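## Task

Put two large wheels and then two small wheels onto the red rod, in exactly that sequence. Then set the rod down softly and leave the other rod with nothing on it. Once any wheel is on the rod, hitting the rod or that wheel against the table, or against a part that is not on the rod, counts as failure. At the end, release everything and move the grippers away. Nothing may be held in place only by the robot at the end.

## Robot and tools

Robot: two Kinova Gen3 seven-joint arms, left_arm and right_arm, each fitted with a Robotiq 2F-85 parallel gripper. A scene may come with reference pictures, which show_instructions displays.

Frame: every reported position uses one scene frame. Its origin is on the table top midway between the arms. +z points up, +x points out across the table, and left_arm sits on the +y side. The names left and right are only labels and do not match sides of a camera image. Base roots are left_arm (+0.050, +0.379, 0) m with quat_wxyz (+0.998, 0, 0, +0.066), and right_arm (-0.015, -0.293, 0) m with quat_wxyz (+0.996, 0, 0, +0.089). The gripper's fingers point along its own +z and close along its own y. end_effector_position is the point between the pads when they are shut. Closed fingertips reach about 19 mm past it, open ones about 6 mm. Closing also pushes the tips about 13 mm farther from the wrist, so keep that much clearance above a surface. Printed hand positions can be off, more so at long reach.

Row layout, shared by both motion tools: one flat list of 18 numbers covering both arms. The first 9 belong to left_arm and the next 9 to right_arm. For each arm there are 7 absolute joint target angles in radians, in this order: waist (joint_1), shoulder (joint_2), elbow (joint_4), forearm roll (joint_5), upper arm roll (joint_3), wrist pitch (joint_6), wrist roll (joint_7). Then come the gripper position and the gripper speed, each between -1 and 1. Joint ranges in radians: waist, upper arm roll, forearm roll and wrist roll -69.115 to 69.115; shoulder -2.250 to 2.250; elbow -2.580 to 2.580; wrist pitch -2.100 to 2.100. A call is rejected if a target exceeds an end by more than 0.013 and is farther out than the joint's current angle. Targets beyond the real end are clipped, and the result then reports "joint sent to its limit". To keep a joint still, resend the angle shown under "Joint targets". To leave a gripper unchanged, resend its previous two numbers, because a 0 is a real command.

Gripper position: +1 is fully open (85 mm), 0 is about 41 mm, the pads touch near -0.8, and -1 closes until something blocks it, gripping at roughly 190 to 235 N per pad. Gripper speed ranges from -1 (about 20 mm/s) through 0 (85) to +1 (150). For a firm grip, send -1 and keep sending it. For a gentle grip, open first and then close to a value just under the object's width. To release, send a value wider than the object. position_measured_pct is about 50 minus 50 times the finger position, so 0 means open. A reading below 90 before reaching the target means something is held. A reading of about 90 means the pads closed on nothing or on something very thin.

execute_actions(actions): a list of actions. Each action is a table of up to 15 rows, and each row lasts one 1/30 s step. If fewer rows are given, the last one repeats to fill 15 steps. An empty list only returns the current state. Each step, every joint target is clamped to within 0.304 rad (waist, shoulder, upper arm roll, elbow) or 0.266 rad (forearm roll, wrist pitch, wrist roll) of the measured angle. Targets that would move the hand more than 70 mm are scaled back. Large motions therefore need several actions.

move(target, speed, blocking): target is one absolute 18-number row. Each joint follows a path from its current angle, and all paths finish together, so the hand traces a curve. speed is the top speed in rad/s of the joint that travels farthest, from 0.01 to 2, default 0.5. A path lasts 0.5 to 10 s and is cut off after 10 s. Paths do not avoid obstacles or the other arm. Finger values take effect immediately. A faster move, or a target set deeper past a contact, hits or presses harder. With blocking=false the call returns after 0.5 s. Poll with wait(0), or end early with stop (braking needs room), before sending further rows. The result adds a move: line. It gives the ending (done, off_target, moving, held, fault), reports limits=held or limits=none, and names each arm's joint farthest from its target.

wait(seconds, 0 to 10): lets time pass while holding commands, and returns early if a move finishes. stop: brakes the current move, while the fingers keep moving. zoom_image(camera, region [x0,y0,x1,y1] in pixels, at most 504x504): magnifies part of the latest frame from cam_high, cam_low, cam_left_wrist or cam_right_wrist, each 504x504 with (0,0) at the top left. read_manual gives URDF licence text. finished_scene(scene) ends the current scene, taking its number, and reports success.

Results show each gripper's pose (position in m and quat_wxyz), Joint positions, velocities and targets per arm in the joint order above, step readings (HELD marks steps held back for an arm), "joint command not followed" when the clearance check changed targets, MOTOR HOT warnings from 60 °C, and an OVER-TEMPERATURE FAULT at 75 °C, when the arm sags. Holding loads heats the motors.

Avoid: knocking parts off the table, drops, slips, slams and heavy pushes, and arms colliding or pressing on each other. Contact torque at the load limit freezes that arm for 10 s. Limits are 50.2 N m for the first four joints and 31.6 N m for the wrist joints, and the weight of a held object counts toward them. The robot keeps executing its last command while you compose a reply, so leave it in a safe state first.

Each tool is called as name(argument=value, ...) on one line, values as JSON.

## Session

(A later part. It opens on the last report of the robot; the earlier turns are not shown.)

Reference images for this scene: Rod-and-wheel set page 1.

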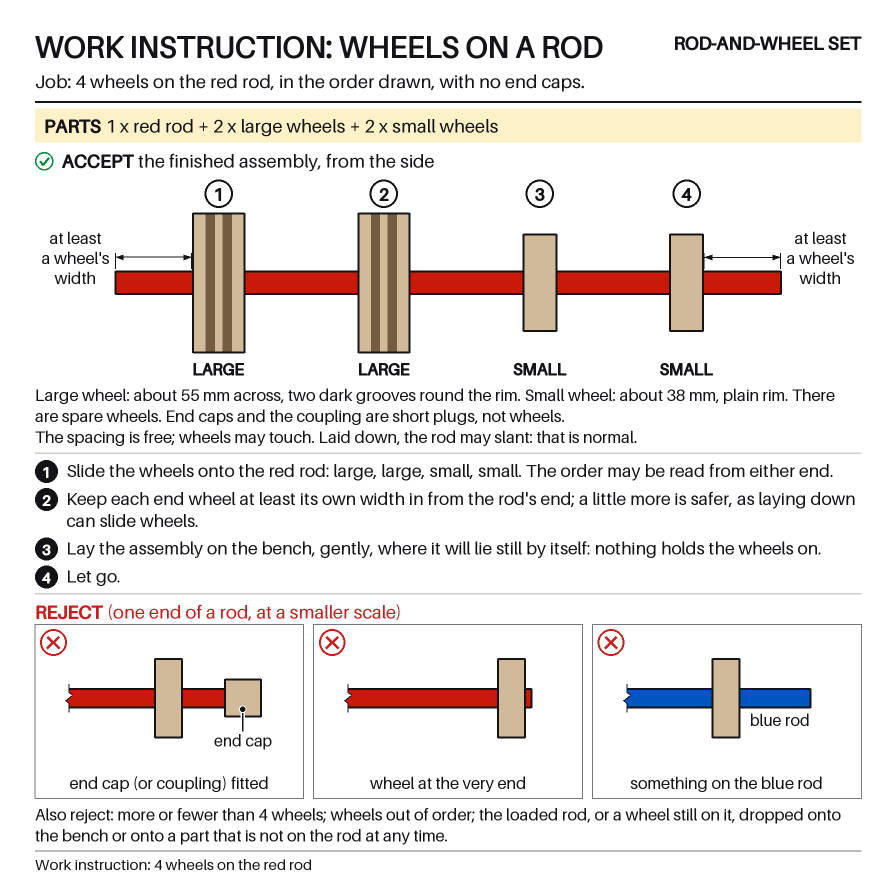

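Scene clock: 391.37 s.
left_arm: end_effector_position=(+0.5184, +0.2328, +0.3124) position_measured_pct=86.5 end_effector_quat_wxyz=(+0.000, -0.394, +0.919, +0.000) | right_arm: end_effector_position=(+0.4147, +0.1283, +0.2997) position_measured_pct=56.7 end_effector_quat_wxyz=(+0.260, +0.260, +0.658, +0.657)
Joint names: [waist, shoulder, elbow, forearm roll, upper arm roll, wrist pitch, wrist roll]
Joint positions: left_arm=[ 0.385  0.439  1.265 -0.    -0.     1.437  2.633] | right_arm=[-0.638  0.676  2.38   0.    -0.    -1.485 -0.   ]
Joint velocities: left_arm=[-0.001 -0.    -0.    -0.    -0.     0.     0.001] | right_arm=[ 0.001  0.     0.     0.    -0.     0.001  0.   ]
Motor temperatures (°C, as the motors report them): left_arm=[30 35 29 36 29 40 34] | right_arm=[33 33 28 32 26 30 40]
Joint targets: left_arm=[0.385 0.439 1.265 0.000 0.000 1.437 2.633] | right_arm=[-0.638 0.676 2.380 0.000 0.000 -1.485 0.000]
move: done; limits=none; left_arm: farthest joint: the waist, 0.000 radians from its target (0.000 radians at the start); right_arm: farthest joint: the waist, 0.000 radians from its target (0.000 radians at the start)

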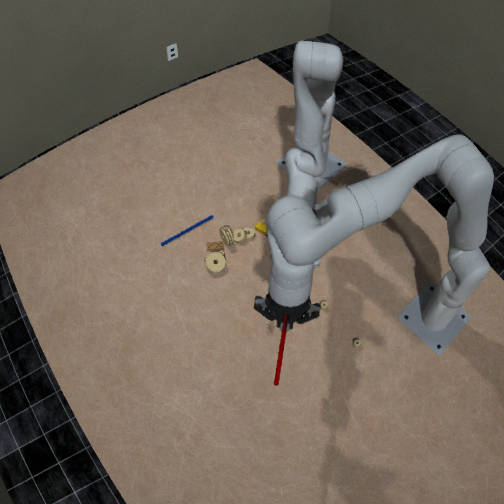

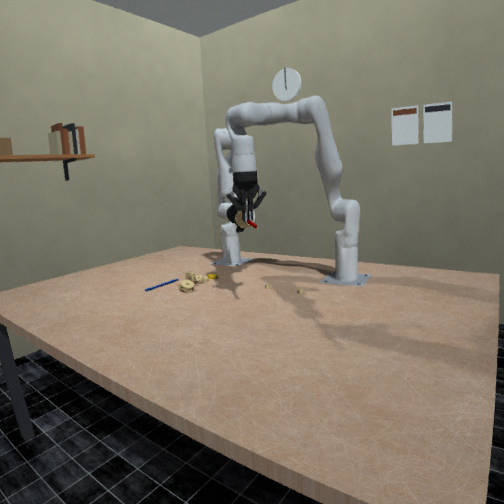

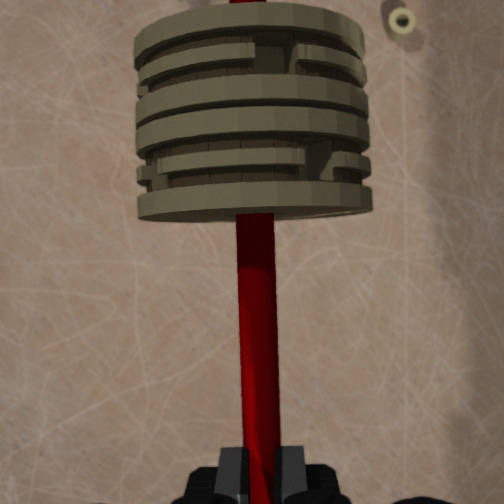

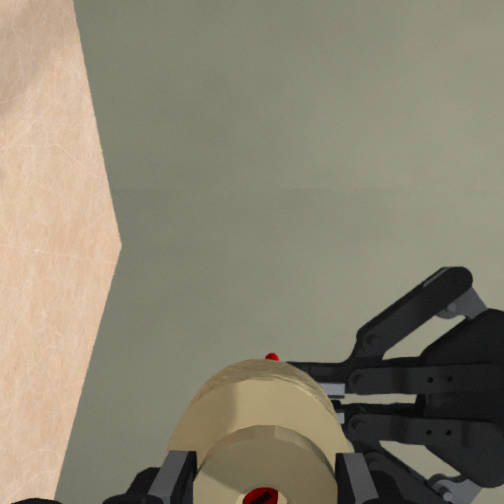

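move(target=[0.3848,0.4390,1.2654,0,0,1.4372,2.6334,-1,-1, -0.638,0.6900,2.2686,0,0,-1.3878,0,-1,-0.5], speed=0.06)

Scene clock: 395.93 s.
left_arm: end_effector_position=(+0.5184, +0.2329, +0.3124) position_measured_pct=86.5 end_effector_quat_wxyz=(+0.000, -0.394, +0.919, +0.000) | right_arm: end_effector_position=(+0.4386, +0.1537, +0.2999) position_measured_pct=56.7 end_effector_quat_wxyz=(+0.260, +0.260, +0.658, +0.657)
Joint names: [waist, shoulder, elbow, forearm roll, upper arm roll, wrist pitch, wrist roll]
Joint positions: left_arm=[ 0.385  0.439  1.265 -0.    -0.     1.437  2.633] | right_arm=[-0.638  0.69   2.269  0.    -0.    -1.388 -0.   ]
Joint velocities: left_arm=[-0.001 -0.001 -0.     0.001 -0.    -0.    -0.   ] | right_arm=[-0.  0.  0.  0. -0.  0.  0.]
Motor temperatures (°C, as the motors report them): left_arm=[30 35 29 36 29 40 34] | right_arm=[33 33 28 32 26 30 40]
Joint targets: left_arm=[0.385 0.439 1.265 0.000 0.000 1.437 2.633] | right_arm=[-0.638 0.690 2.269 0.000 0.000 -1.388 0.000]
move: done; limits=none; left_arm: farthest joint: the waist, 0.000 radians from its target (0.000 radians at the start); right_arm: farthest joint: the waist, 0.000 radians from its target (0.000 radians at the start)

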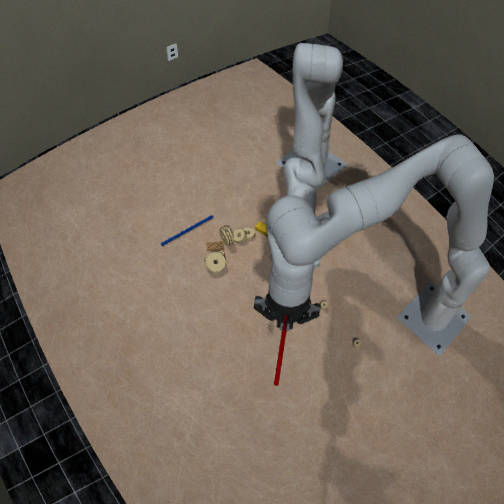

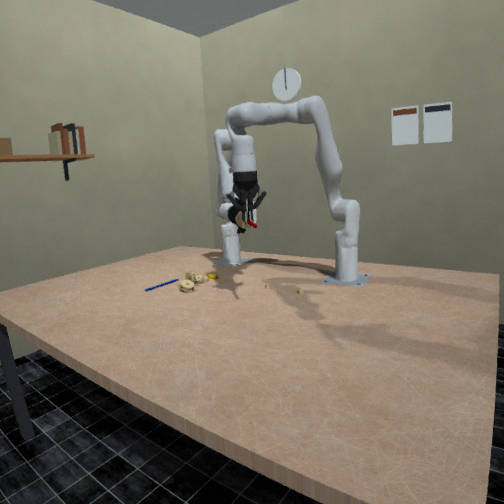

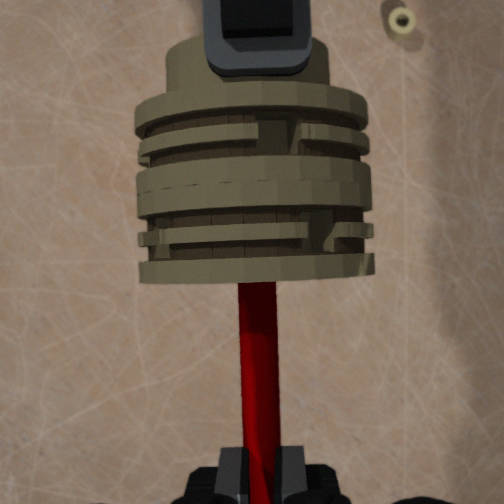

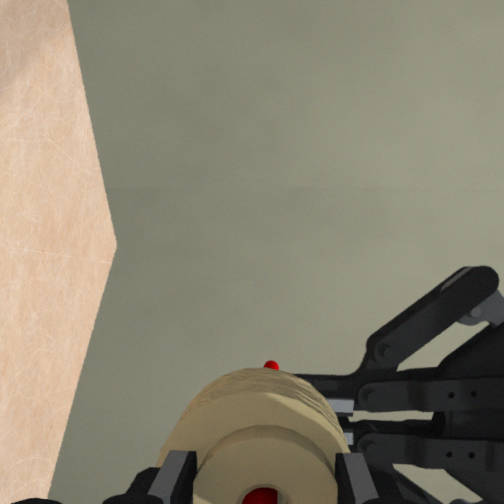

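move(target=[0.3848,0.4390,1.2654,0,0,1.4372,2.6334,-1,-1, -0.638,0.6900,2.2686,0,0,-1.3878,0,0.5,0])

move(target=[0.3848,0.4390,1.2654,0,0,1.4372,2.6334,-1,-1, -0.638,0.6712,2.4916,0,0,-1.592,0,0.5,0], speed=0.4)

Scene clock: 400.93 s.
left_arm: end_effector_position=(+0.5183, +0.2328, +0.3122) position_measured_pct=86.5 end_effector_quat_wxyz=(-0.000, -0.394, +0.919, +0.000) | right_arm: end_effector_position=(+0.4388, +0.1536, +0.3002) position_measured_pct=25.0 end_effector_quat_wxyz=(+0.260, +0.260, +0.657, +0.657)
Joint names: [waist, shoulder, elbow, forearm roll, upper arm roll, wrist pitch, wrist roll]
Joint positions: left_arm=[ 0.385  0.439  1.266 -0.    -0.     1.437  2.633] | right_arm=[-0.638  0.69   2.269  0.     0.    -1.388  0.   ]
Joint velocities: left_arm=[ 0.002  0.     0.    -0.002 -0.001  0.    -0.   ] | right_arm=[-0.  0.  0.  0.  0. -0. -0.]
Motor temperatures (°C, as the motors report them): left_arm=[30 35 29 36 29 40 34] | right_arm=[33 33 28 32 26 30 40]
Joint targets: left_arm=[0.385 0.439 1.265 0.000 0.000 1.437 2.633] | right_arm=[-0.638 0.690 2.269 0.000 0.000 -1.388 0.000]
move: done; limits=none; left_arm: farthest joint: the waist, 0.000 radians from its target (0.000 radians at the start); right_arm: farthest joint: the waist, 0.000 radians from its target (0.000 radians at the start)

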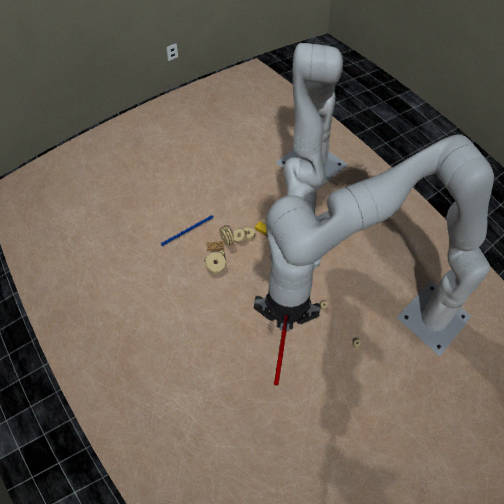

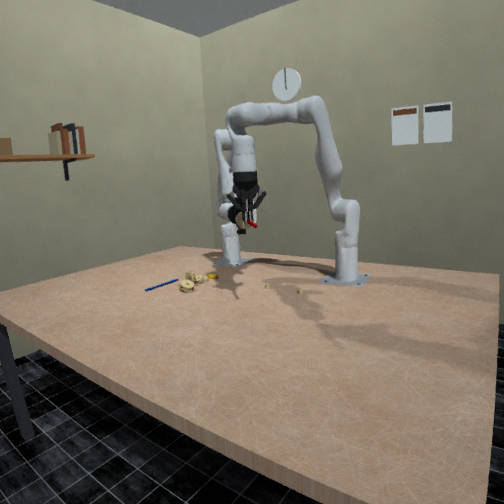

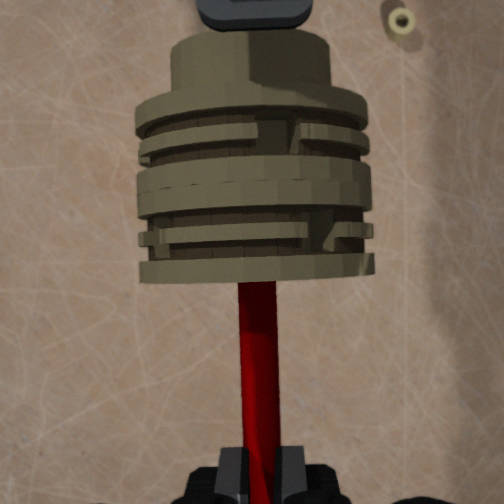

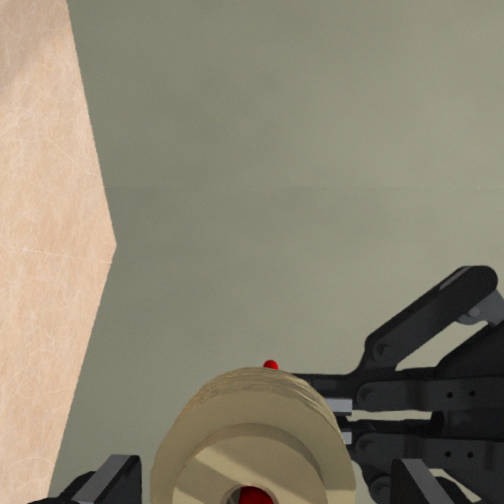

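Scene clock: 401.93 s.
left_arm: end_effector_position=(+0.5183, +0.2328, +0.3122) position_measured_pct=86.5 end_effector_quat_wxyz=(-0.000, -0.394, +0.919, +0.000) | right_arm: end_effector_position=(+0.3908, +0.1026, +0.3000) position_measured_pct=25.0 end_effector_quat_wxyz=(+0.260, +0.260, +0.657, +0.657)
Joint names: [waist, shoulder, elbow, forearm roll, upper arm roll, wrist pitch, wrist roll]
Joint positions: left_arm=[ 0.385  0.439  1.266 -0.    -0.     1.437  2.633] | right_arm=[-0.638  0.671  2.492  0.    -0.    -1.592  0.   ]
Joint velocities: left_arm=[ 0.001  0.     0.     0.    -0.    -0.001  0.   ] | right_arm=[ 0.    -0.001 -0.001  0.    -0.    -0.    -0.   ]
Motor temperatures (°C, as the motors report them): left_arm=[30 35 29 36 29 40 34] | right_arm=[33 33 28 32 26 30 40]
Joint targets: left_arm=[0.385 0.439 1.265 0.000 0.000 1.437 2.633] | right_arm=[-0.638 0.671 2.492 0.000 0.000 -1.592 0.000]
move: done; limits=none; left_arm: farthest joint: the waist, 0.000 radians from its target (0.000 radians at the start); right_arm: farthest joint: the waist, 0.000 radians from its target (0.000 radians at the start)

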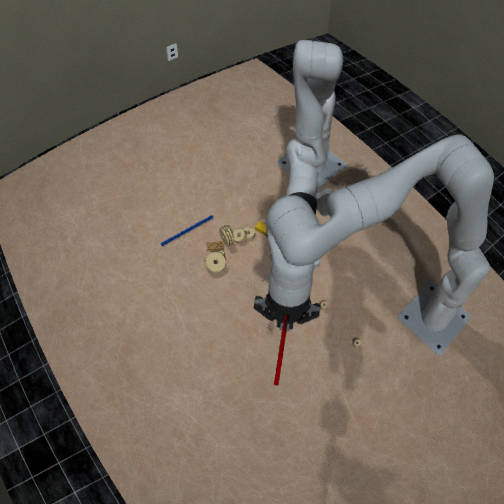

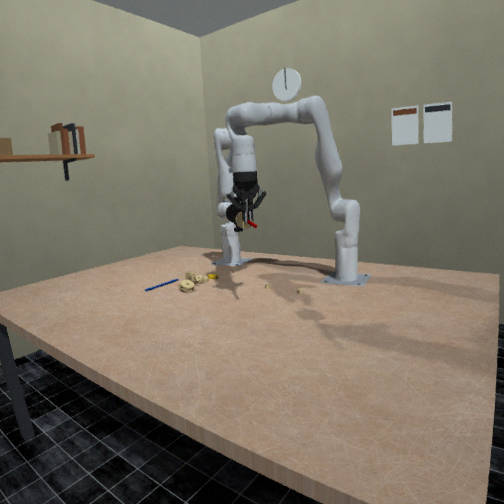

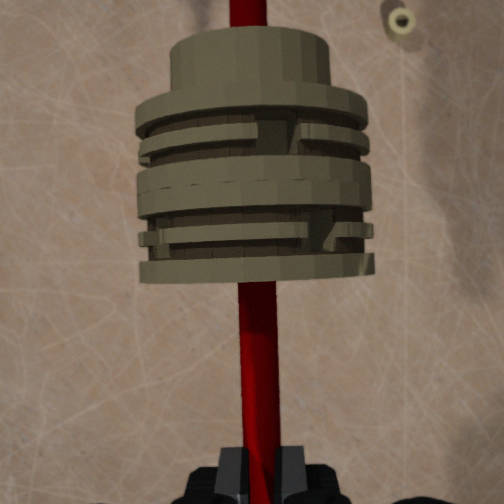

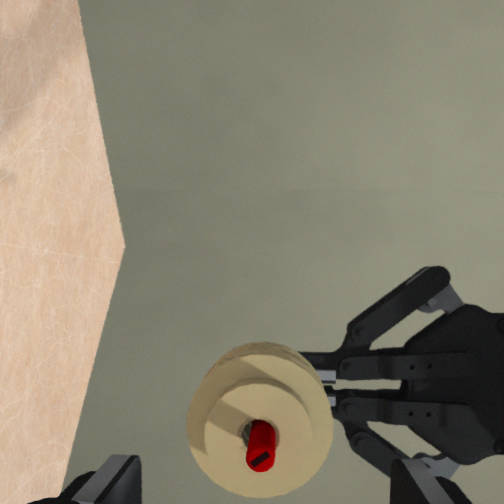

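move(target=[0.3848,0.4390,1.2654,0,0,1.4372,2.6334,-1,-1, -0.2388,0.3239,1.9886,0,0,0.8291,1.033,0.15,0], speed=1.2)

move(target=[0.3848,0.4390,1.2654,0,0,1.4372,2.6334,-1,-1, -0.2388,0.4645,2.0782,0,0,0.5989,1.033,0.15,0], speed=0.6)

Scene clock: 420.60 s.
left_arm: end_effector_position=(+0.5183, +0.2328, +0.3122) position_measured_pct=86.5 end_effector_quat_wxyz=(-0.000, -0.394, +0.919, +0.000) | right_arm: end_effector_position=(+0.3293, -0.1675, +0.1600) position_measured_pct=42.5 end_effector_quat_wxyz=(-0.000, +0.060, +0.998, -0.000)
Joint names: [waist, shoulder, elbow, forearm roll, upper arm roll, wrist pitch, wrist roll]
Joint positions: left_arm=[ 0.385  0.439  1.266 -0.    -0.     1.437  2.633] | right_arm=[-0.239  0.324  1.989  0.     0.     0.829  1.033]
Joint velocities: left_arm=[-0.001  0.    -0.     0.    -0.    -0.    -0.001] | right_arm=[ 0.002 -0.002 -0.    -0.    -0.     0.     0.   ]
Motor temperatures (°C, as the motors report them): left_arm=[30 35 29 36 29 40 34] | right_arm=[33 33 28 32 26 30 40]
Joint targets: left_arm=[0.385 0.439 1.265 0.000 0.000 1.437 2.633] | right_arm=[-0.239 0.324 1.989 0.000 0.000 0.829 1.033]
move: done; limits=none; left_arm: farthest joint: the waist, 0.000 radians from its target (0.000 radians at the start); right_arm: farthest joint: the waist, 0.000 radians from its target (0.399 radians at the start)

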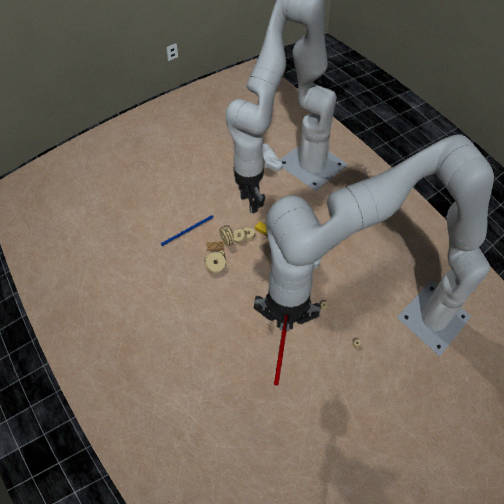

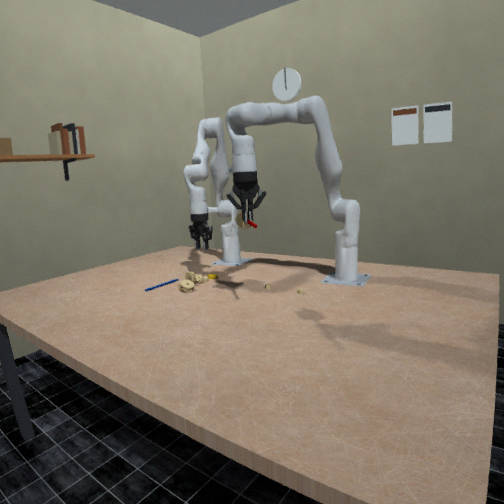

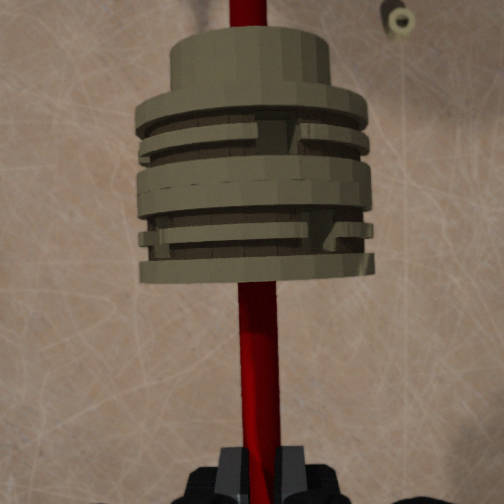

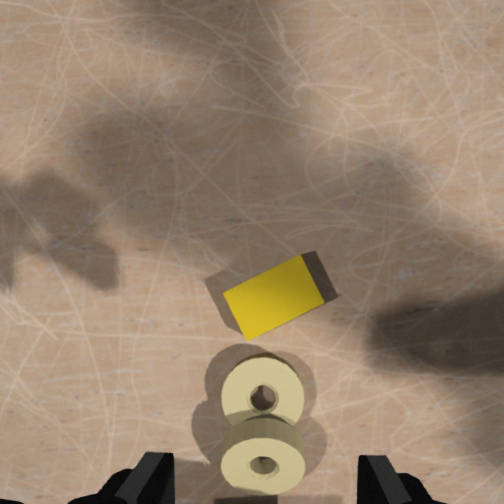

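Scene clock: 421.53 s.
left_arm: end_effector_position=(+0.5183, +0.2328, +0.3122) position_measured_pct=86.5 end_effector_quat_wxyz=(-0.000, -0.394, +0.919, +0.000) | right_arm: end_effector_position=(+0.3294, -0.1676, +0.0901) position_measured_pct=42.5 end_effector_quat_wxyz=(+0.000, +0.060, +0.998, +0.000)
Joint names: [waist, shoulder, elbow, forearm roll, upper arm roll, wrist pitch, wrist roll]
Joint positions: left_arm=[ 0.385  0.439  1.266 -0.    -0.     1.437  2.633] | right_arm=[-0.239  0.464  2.078  0.    -0.     0.599  1.033]
Joint velocities: left_arm=[ 0.    -0.    -0.    -0.001 -0.    -0.001 -0.   ] | right_arm=[ 0.     0.002  0.001  0.     0.    -0.     0.   ]
Motor temperatures (°C, as the motors report them): left_arm=[30 35 29 36 29 40 34] | right_arm=[33 33 28 32 26 30 40]
Joint targets: left_arm=[0.385 0.439 1.265 0.000 0.000 1.437 2.633] | right_arm=[-0.239 0.465 2.078 0.000 0.000 0.599 1.033]
move: done; limits=none; left_arm: farthest joint: the waist, 0.000 radians from its target (0.000 radians at the start); right_arm: farthest joint: the waist, 0.000 radians from its target (0.000 radians at the start)

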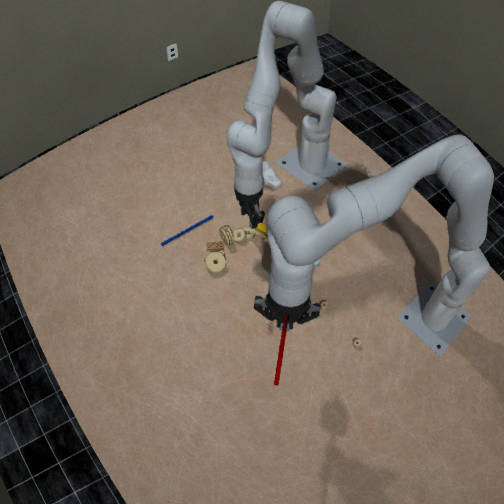

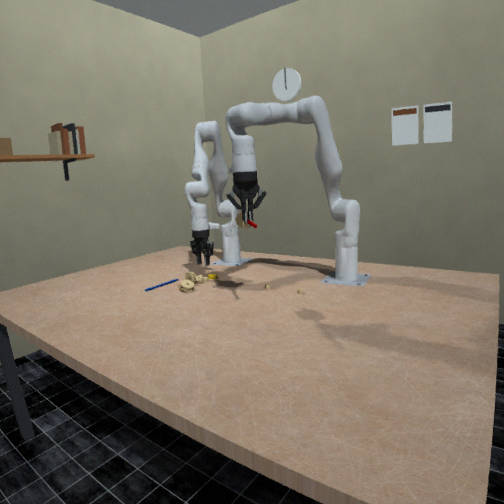

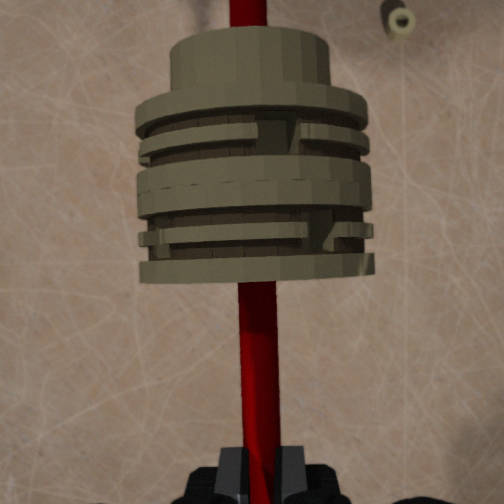

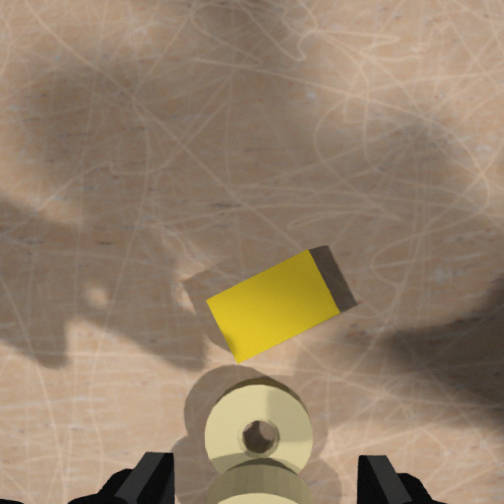

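move(target=[0.3848,0.4390,1.2654,0,0,1.4372,2.6334,-1,-1, -0.2278,0.6300,2.1364,0,0,0.3752,1.044,0.15,0], speed=0.2)

move(target=[0.3848,0.4390,1.2654,0,0,1.4372,2.6334,-1,-1, -0.2278,0.6300,2.1364,0,0,0.3752,1.044,-1,-0.5])

Scene clock: 428.27 s.
left_arm: end_effector_position=(+0.5183, +0.2328, +0.3122) position_measured_pct=86.5 end_effector_quat_wxyz=(-0.000, -0.394, +0.919, +0.000) | right_arm: end_effector_position=(+0.3284, -0.1724, +0.0211) position_measured_pct=42.5 end_effector_quat_wxyz=(+0.000, +0.060, +0.998, +0.000)
Joint names: [waist, shoulder, elbow, forearm roll, upper arm roll, wrist pitch, wrist roll]
Joint positions: left_arm=[ 0.385  0.439  1.266 -0.    -0.     1.437  2.633] | right_arm=[-0.228  0.63   2.136  0.     0.     0.375  1.044]
Joint velocities: left_arm=[ 0.001 -0.     0.    -0.001  0.    -0.     0.001] | right_arm=[-0.     0.003 -0.001 -0.    -0.    -0.    -0.   ]
Motor temperatures (°C, as the motors report them): left_arm=[30 35 29 36 29 40 34] | right_arm=[33 33 28 32 26 30 40]
Joint targets: left_arm=[0.385 0.439 1.265 0.000 0.000 1.437 2.633] | right_arm=[-0.228 0.630 2.136 0.000 0.000 0.375 1.044]
move: done; limits=none; left_arm: farthest joint: the waist, 0.000 radians from its target (0.000 radians at the start); right_arm: farthest joint: the waist, 0.000 radians from its target (0.011 radians at the start)

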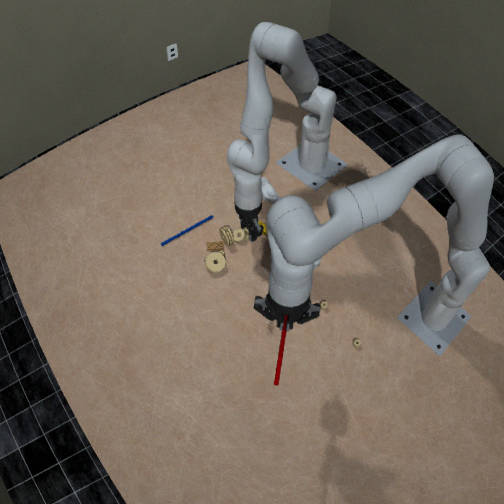

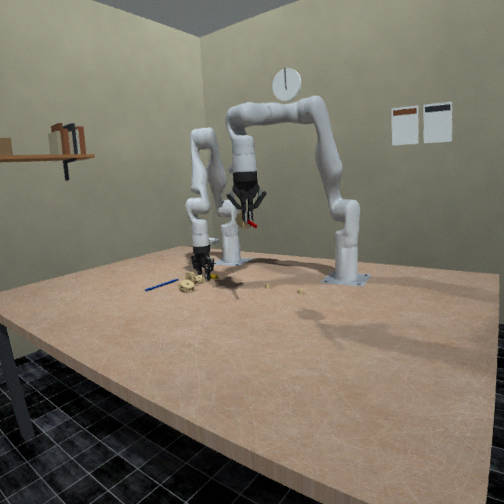

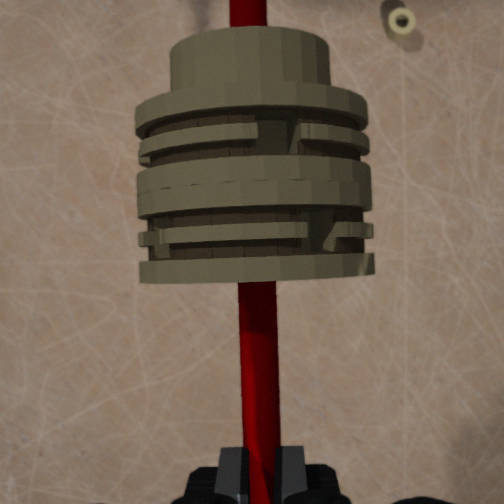

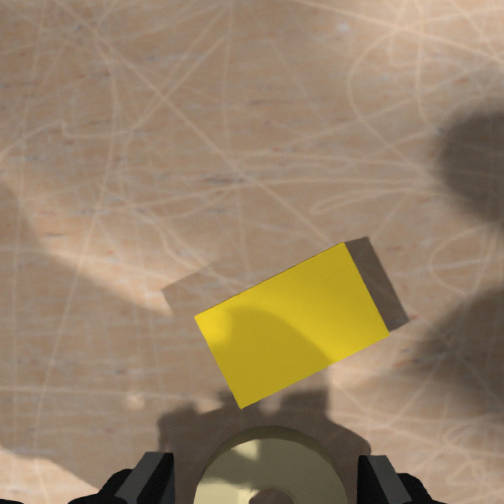

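Scene clock: 428.97 s.
left_arm: end_effector_position=(+0.5183, +0.2328, +0.3122) position_measured_pct=86.5 end_effector_quat_wxyz=(-0.000, -0.394, +0.919, +0.000) | right_arm: end_effector_position=(+0.3284, -0.1724, +0.0219) position_measured_pct=56.7 end_effector_quat_wxyz=(+0.000, +0.060, +0.998, +0.000)
Joint names: [waist, shoulder, elbow, forearm roll, upper arm roll, wrist pitch, wrist roll]
Joint positions: left_arm=[ 0.385  0.439  1.266 -0.    -0.     1.437  2.633] | right_arm=[-0.228  0.628  2.137 -0.    -0.     0.376  1.044]
Joint velocities: left_arm=[-0.     0.001 -0.     0.     0.     0.     0.   ] | right_arm=[ 0.    -0.    -0.001  0.     0.    -0.    -0.   ]
Motor temperatures (°C, as the motors report them): left_arm=[30 35 29 36 29 40 34] | right_arm=[33 33 28 32 26 30 40]
Joint targets: left_arm=[0.385 0.439 1.265 0.000 0.000 1.437 2.633] | right_arm=[-0.228 0.630 2.136 0.000 0.000 0.375 1.044]
move: done; limits=none; left_arm: farthest joint: the waist, 0.000 radians from its target (0.000 radians at the start); right_arm: farthest joint: the shoulder, 0.002 radians from its target (0.000 radians at the start)

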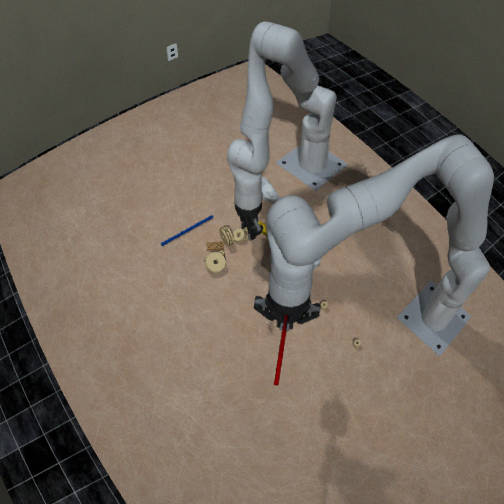

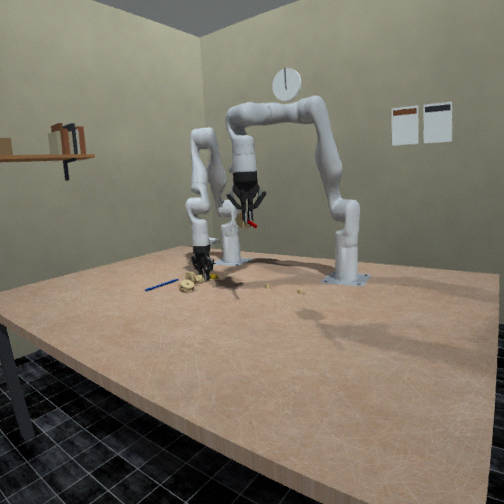

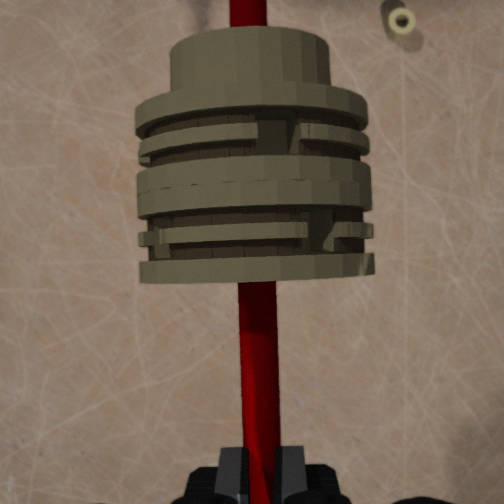

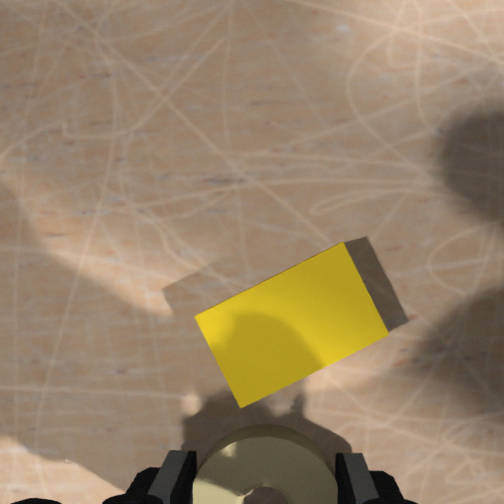

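move(target=[0.3848,0.4390,1.2654,0,0,1.4372,2.6334,-1,-1, -0.2445,0.6182,2.1559,0,0,0.3675,1.027,-1,-0.5], speed=0.03)

move(target=[0.3848,0.4390,1.2654,0,0,1.4372,2.6334,-1,-1, -0.2445,0.45,2.11,0,0,0.5816,1.027,-1,-0.5], speed=0.25)

Scene clock: 434.73 s.
left_arm: end_effector_position=(+0.5183, +0.2328, +0.3122) position_measured_pct=86.5 end_effector_quat_wxyz=(-0.000, -0.394, +0.919, +0.000) | right_arm: end_effector_position=(+0.3205, -0.1694, +0.0230) position_measured_pct=56.7 end_effector_quat_wxyz=(-0.000, +0.060, +0.998, -0.000)
Joint names: [waist, shoulder, elbow, forearm roll, upper arm roll, wrist pitch, wrist roll]
Joint positions: left_arm=[ 0.385  0.439  1.266 -0.    -0.     1.437  2.633] | right_arm=[-0.244  0.618  2.156 -0.    -0.     0.368  1.027]
Joint velocities: left_arm=[ 0.     0.    -0.     0.     0.    -0.001 -0.   ] | right_arm=[-0.001 -0.001  0.001 -0.     0.    -0.    -0.   ]
Motor temperatures (°C, as the motors report them): left_arm=[30 35 29 36 29 40 34] | right_arm=[33 33 28 32 26 30 40]
Joint targets: left_arm=[0.385 0.439 1.265 0.000 0.000 1.437 2.633] | right_arm=[-0.244 0.618 2.156 0.000 0.000 0.367 1.027]
move: done; limits=none; left_arm: farthest joint: the waist, 0.000 radians from its target (0.000 radians at the start); right_arm: farthest joint: the waist, 0.000 radians from its target (0.017 radians at the start)

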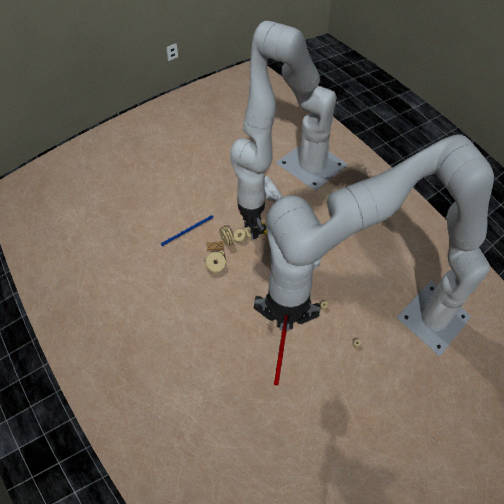

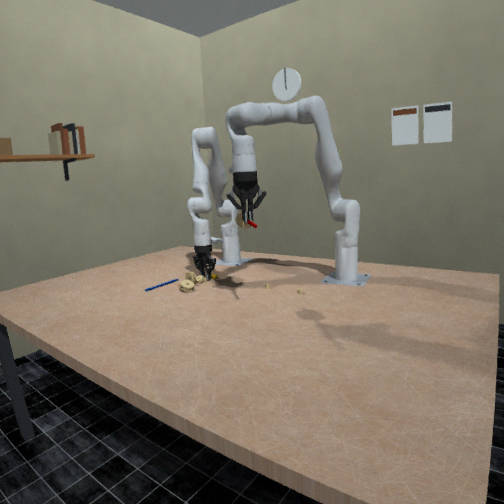

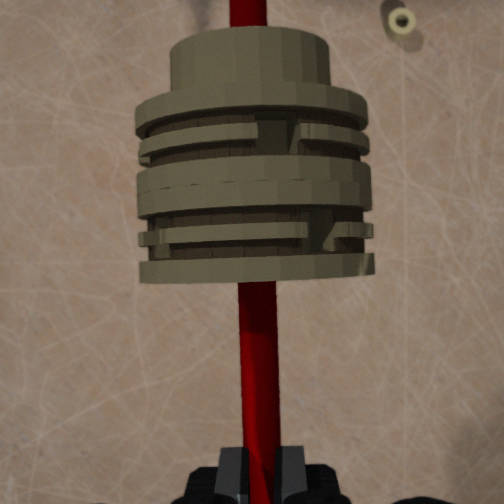

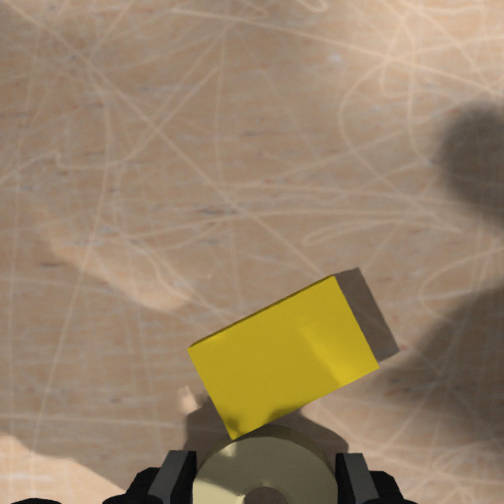

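Scene clock: 436.03 s.
left_arm: end_effector_position=(+0.5183, +0.2328, +0.3122) position_measured_pct=86.5 end_effector_quat_wxyz=(-0.000, -0.394, +0.919, +0.000) | right_arm: end_effector_position=(+0.3195, -0.1698, +0.0896) position_measured_pct=56.7 end_effector_quat_wxyz=(-0.000, +0.060, +0.998, -0.000)
Joint names: [waist, shoulder, elbow, forearm roll, upper arm roll, wrist pitch, wrist roll]
Joint positions: left_arm=[ 0.385  0.439  1.266 -0.    -0.     1.437  2.633] | right_arm=[-0.244  0.45   2.11  -0.     0.     0.582  1.027]
Joint velocities: left_arm=[ 0.    -0.001 -0.001 -0.     0.    -0.001  0.001] | right_arm=[ 0.    -0.002  0.001 -0.    -0.     0.     0.   ]
Motor temperatures (°C, as the motors report them): left_arm=[30 35 29 36 29 40 34] | right_arm=[33 33 28 32 26 30 40]
Joint targets: left_arm=[0.385 0.439 1.265 0.000 0.000 1.437 2.633] | right_arm=[-0.244 0.450 2.110 0.000 0.000 0.582 1.027]
move: done; limits=none; left_arm: farthest joint: the waist, 0.000 radians from its target (0.000 radians at the start); right_arm: farthest joint: the waist, 0.000 radians from its target (0.000 radians at the start)

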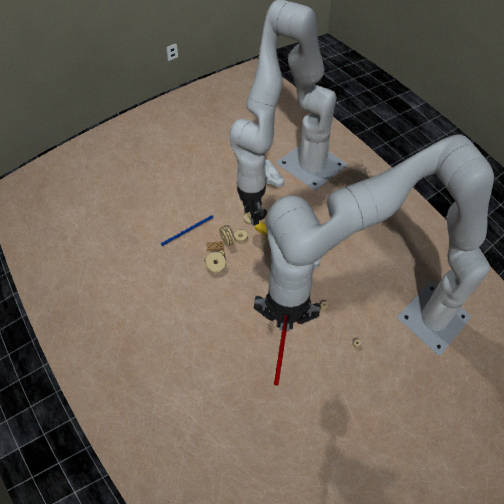

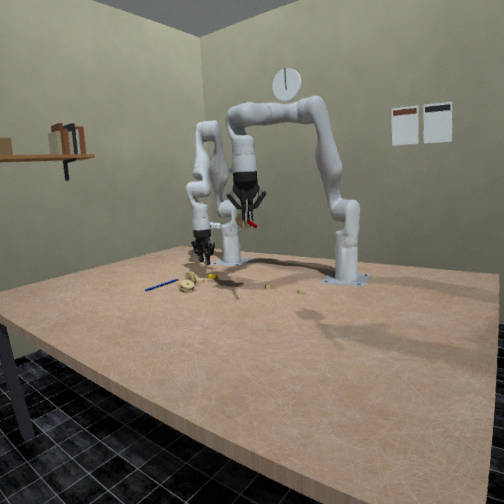

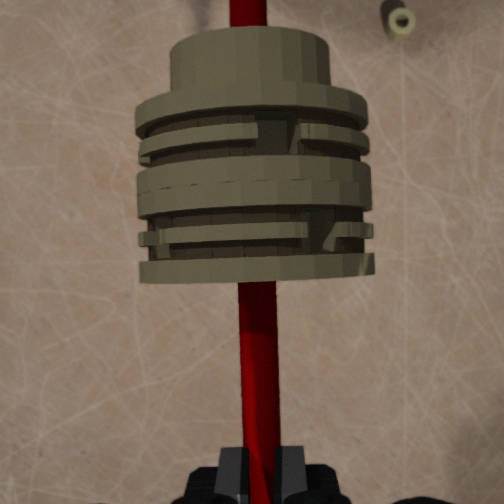

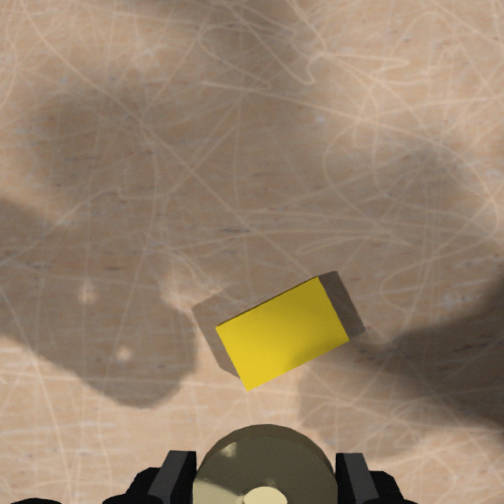

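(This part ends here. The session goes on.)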